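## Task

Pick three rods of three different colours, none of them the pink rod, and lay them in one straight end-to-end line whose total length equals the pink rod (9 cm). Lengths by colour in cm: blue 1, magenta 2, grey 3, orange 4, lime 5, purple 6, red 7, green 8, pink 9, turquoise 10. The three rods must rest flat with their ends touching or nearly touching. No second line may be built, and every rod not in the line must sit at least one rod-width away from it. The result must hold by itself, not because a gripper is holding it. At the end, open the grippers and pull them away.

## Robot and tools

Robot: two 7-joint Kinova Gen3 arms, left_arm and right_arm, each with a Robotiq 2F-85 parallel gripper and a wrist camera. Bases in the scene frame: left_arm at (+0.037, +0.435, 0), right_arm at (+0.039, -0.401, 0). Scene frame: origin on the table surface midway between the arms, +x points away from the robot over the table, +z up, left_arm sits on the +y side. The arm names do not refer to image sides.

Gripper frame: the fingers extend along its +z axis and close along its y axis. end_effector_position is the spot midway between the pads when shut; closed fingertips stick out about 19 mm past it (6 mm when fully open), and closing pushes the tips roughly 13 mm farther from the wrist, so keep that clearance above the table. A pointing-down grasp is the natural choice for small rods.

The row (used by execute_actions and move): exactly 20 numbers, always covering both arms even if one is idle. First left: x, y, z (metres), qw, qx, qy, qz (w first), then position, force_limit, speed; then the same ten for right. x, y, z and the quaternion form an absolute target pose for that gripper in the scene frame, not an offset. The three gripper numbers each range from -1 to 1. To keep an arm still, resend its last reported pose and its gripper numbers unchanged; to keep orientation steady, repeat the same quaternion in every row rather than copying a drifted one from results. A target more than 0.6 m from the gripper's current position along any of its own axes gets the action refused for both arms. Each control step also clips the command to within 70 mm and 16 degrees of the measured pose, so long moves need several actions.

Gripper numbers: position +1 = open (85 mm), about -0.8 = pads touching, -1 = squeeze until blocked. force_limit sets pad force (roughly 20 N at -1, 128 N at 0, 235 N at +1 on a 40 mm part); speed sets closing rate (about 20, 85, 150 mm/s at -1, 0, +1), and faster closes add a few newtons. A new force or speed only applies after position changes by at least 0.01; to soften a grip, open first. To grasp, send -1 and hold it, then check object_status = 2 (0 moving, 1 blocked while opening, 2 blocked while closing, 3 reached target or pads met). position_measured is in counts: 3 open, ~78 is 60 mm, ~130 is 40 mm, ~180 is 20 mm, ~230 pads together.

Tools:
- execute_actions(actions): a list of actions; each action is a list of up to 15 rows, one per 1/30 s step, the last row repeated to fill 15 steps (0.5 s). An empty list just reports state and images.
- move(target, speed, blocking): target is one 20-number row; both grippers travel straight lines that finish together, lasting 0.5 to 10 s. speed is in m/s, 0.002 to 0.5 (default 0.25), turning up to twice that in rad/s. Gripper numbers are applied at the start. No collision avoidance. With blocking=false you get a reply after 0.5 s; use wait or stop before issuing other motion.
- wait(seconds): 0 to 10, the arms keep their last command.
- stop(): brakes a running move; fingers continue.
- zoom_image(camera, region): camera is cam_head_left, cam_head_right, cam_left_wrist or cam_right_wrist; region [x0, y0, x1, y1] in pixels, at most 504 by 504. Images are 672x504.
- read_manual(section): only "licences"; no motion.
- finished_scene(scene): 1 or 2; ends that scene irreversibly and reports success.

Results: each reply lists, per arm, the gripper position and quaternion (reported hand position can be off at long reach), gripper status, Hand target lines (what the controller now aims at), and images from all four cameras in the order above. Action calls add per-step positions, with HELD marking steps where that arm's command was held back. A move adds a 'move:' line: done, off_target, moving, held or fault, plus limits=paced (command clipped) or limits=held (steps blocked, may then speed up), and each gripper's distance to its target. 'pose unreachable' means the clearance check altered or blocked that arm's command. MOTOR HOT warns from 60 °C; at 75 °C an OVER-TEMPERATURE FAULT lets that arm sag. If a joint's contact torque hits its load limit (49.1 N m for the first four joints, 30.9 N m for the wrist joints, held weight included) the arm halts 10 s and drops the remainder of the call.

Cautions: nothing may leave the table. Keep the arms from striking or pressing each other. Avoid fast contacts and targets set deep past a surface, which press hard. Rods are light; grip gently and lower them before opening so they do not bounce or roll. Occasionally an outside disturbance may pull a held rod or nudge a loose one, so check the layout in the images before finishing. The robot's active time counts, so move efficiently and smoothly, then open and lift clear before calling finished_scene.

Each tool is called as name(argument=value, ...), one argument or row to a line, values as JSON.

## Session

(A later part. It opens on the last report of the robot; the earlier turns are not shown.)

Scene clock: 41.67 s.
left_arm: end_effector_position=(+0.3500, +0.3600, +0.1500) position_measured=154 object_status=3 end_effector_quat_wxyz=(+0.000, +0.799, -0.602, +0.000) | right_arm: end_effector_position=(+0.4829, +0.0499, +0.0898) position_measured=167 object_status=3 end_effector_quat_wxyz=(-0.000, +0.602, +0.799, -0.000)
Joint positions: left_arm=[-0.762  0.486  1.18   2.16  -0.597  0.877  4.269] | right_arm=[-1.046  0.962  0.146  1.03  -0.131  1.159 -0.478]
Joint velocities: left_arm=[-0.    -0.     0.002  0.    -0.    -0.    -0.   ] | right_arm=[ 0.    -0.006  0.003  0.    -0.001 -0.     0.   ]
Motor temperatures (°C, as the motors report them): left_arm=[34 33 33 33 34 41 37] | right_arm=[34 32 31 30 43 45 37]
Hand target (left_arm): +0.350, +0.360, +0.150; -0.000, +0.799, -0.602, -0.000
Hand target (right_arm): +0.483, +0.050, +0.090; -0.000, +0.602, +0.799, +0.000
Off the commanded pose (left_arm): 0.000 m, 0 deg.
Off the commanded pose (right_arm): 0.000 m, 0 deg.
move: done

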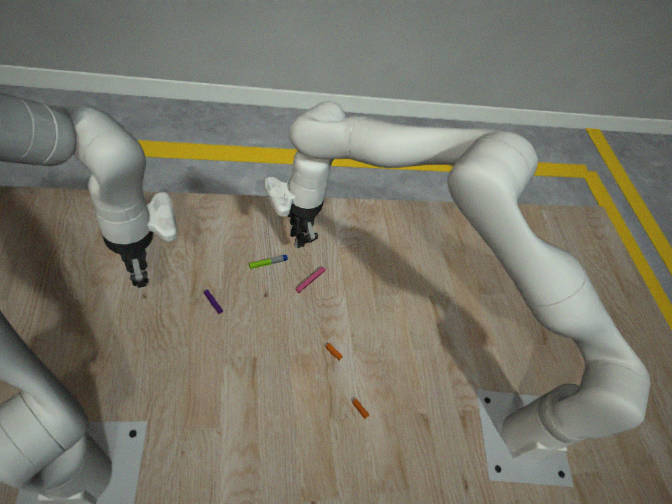

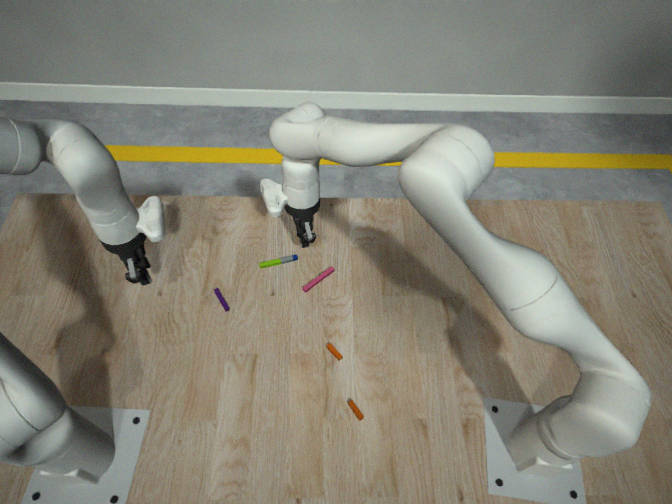

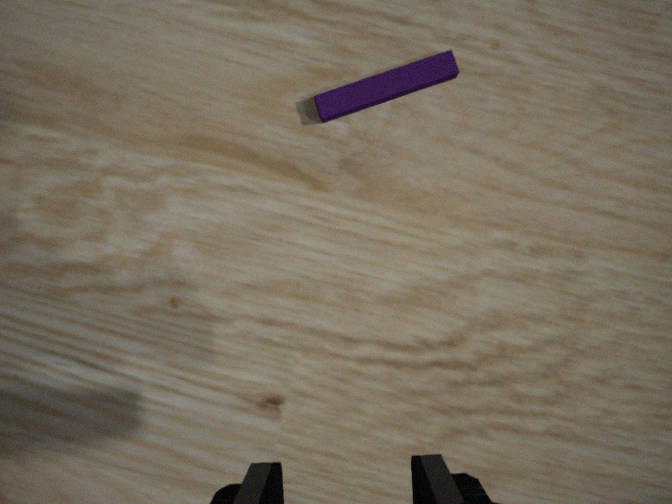

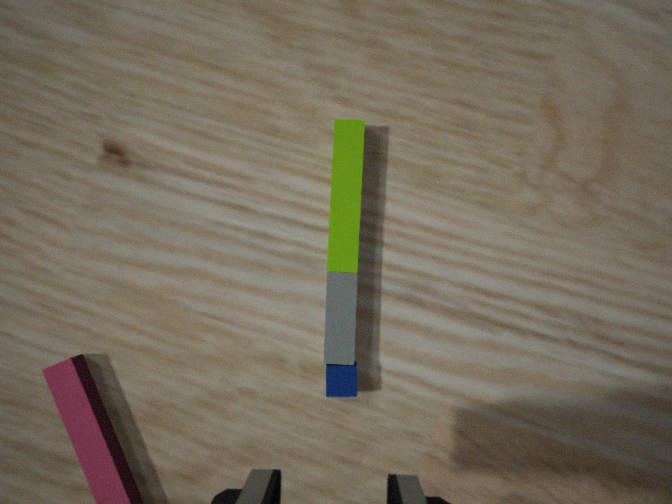

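move(
  target=[0.35,0.36,0.15,0,0.7986,-0.6018,0,-0.2,-0.6,0.3,0.42,-0.2,0.18,0,0.602,0.799,0,-0.3,-0.6,0.3],
  speed=0.4,
)

zoom_image(
  camera="cam_head_left",
  region=[190, 220, 390, 430],
)

Scene clock: 43.93 s.
left_arm: end_effector_position=(+0.3500, +0.3600, +0.1500) position_measured=154 object_status=3 end_effector_quat_wxyz=(+0.000, +0.799, -0.602, +0.000) | right_arm: end_effector_position=(+0.4202, -0.2000, +0.1797) position_measured=167 object_status=3 end_effector_quat_wxyz=(+0.001, +0.602, +0.799, -0.000)
Joint positions: left_arm=[-0.762  0.486  1.18   2.16  -0.597  0.877  4.269] | right_arm=[-0.836  0.423  0.196  1.761 -0.095  0.966 -0.171]
Joint velocities: left_arm=[-0.     0.    -0.001 -0.    -0.     0.     0.   ] | right_arm=[ 0.001 -0.007  0.002  0.001  0.    -0.     0.001]
Motor temperatures (°C, as the motors report them): left_arm=[34 33 33 33 34 41 37] | right_arm=[34 32 31 30 43 45 37]
Hand target (left_arm): +0.350, +0.360, +0.150; -0.000, +0.799, -0.602, -0.000
Hand target (right_arm): +0.420, -0.200, +0.180; +0.001, +0.602, +0.799, +0.000
Off the commanded pose (left_arm): 0.000 m, 0 deg.
Off the commanded pose (right_arm): 0.000 m, 0 deg.
move: done

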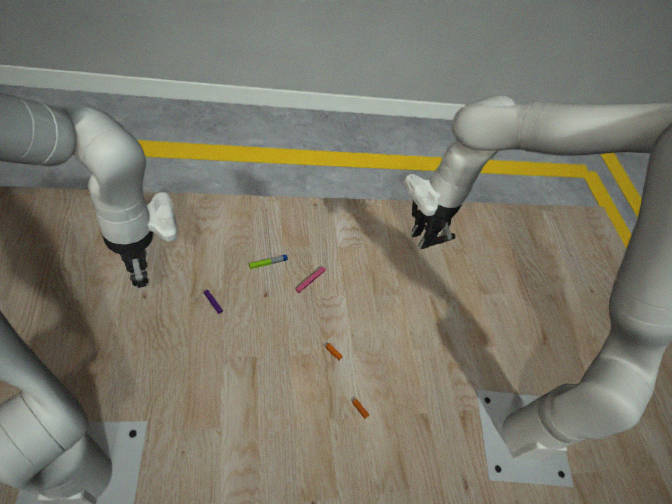

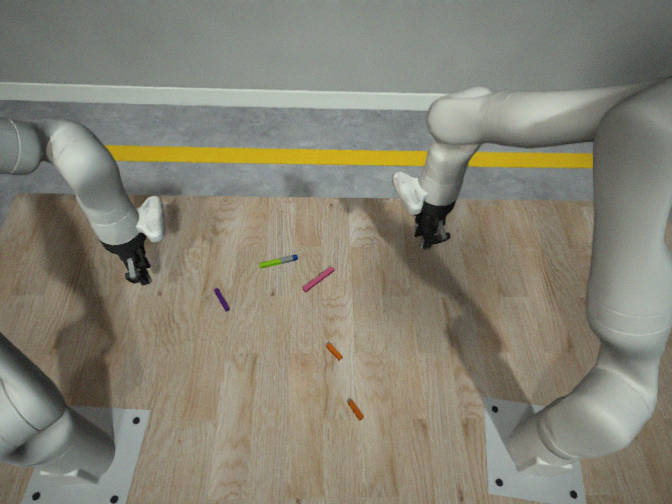

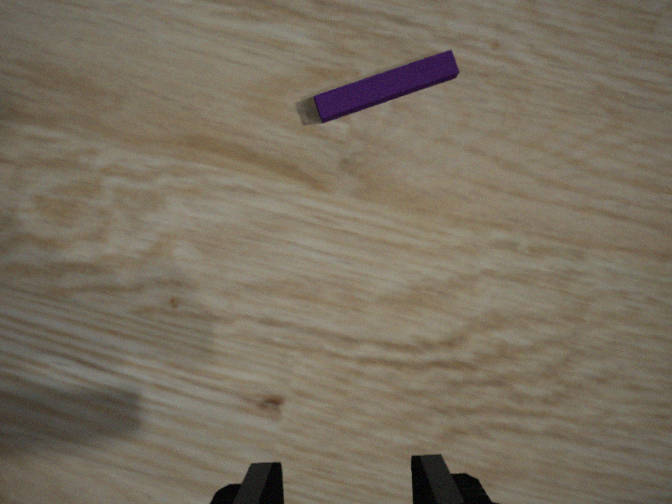

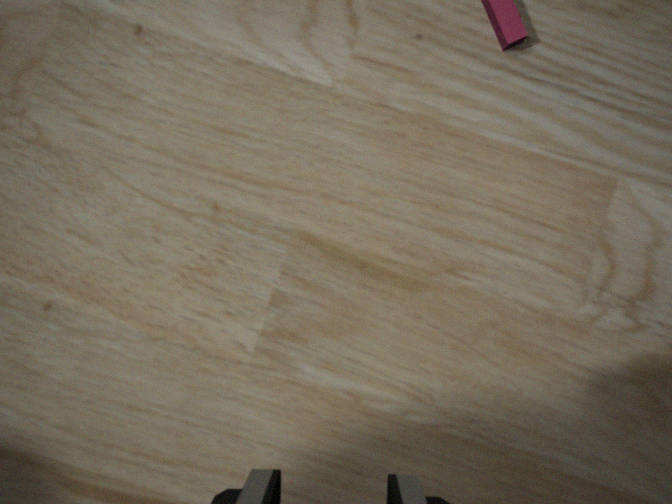

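Region (190, 220, 390, 430) of cam_head_left's 672x504 image, scaled by 2.400, with more detail than that image has; it fills the left 480 columns of this view, and the rest is white.

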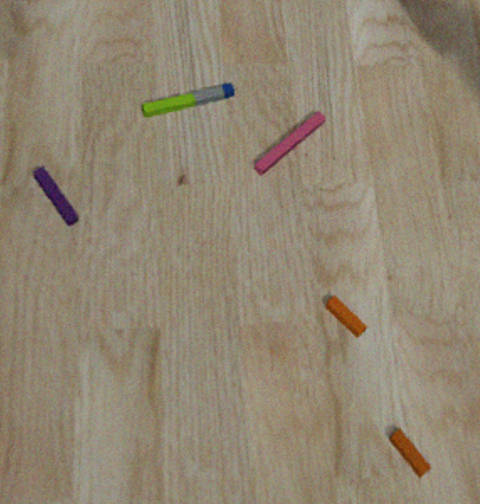

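finished_scene(
  scene=1,
)

The scene is finished: the task was done.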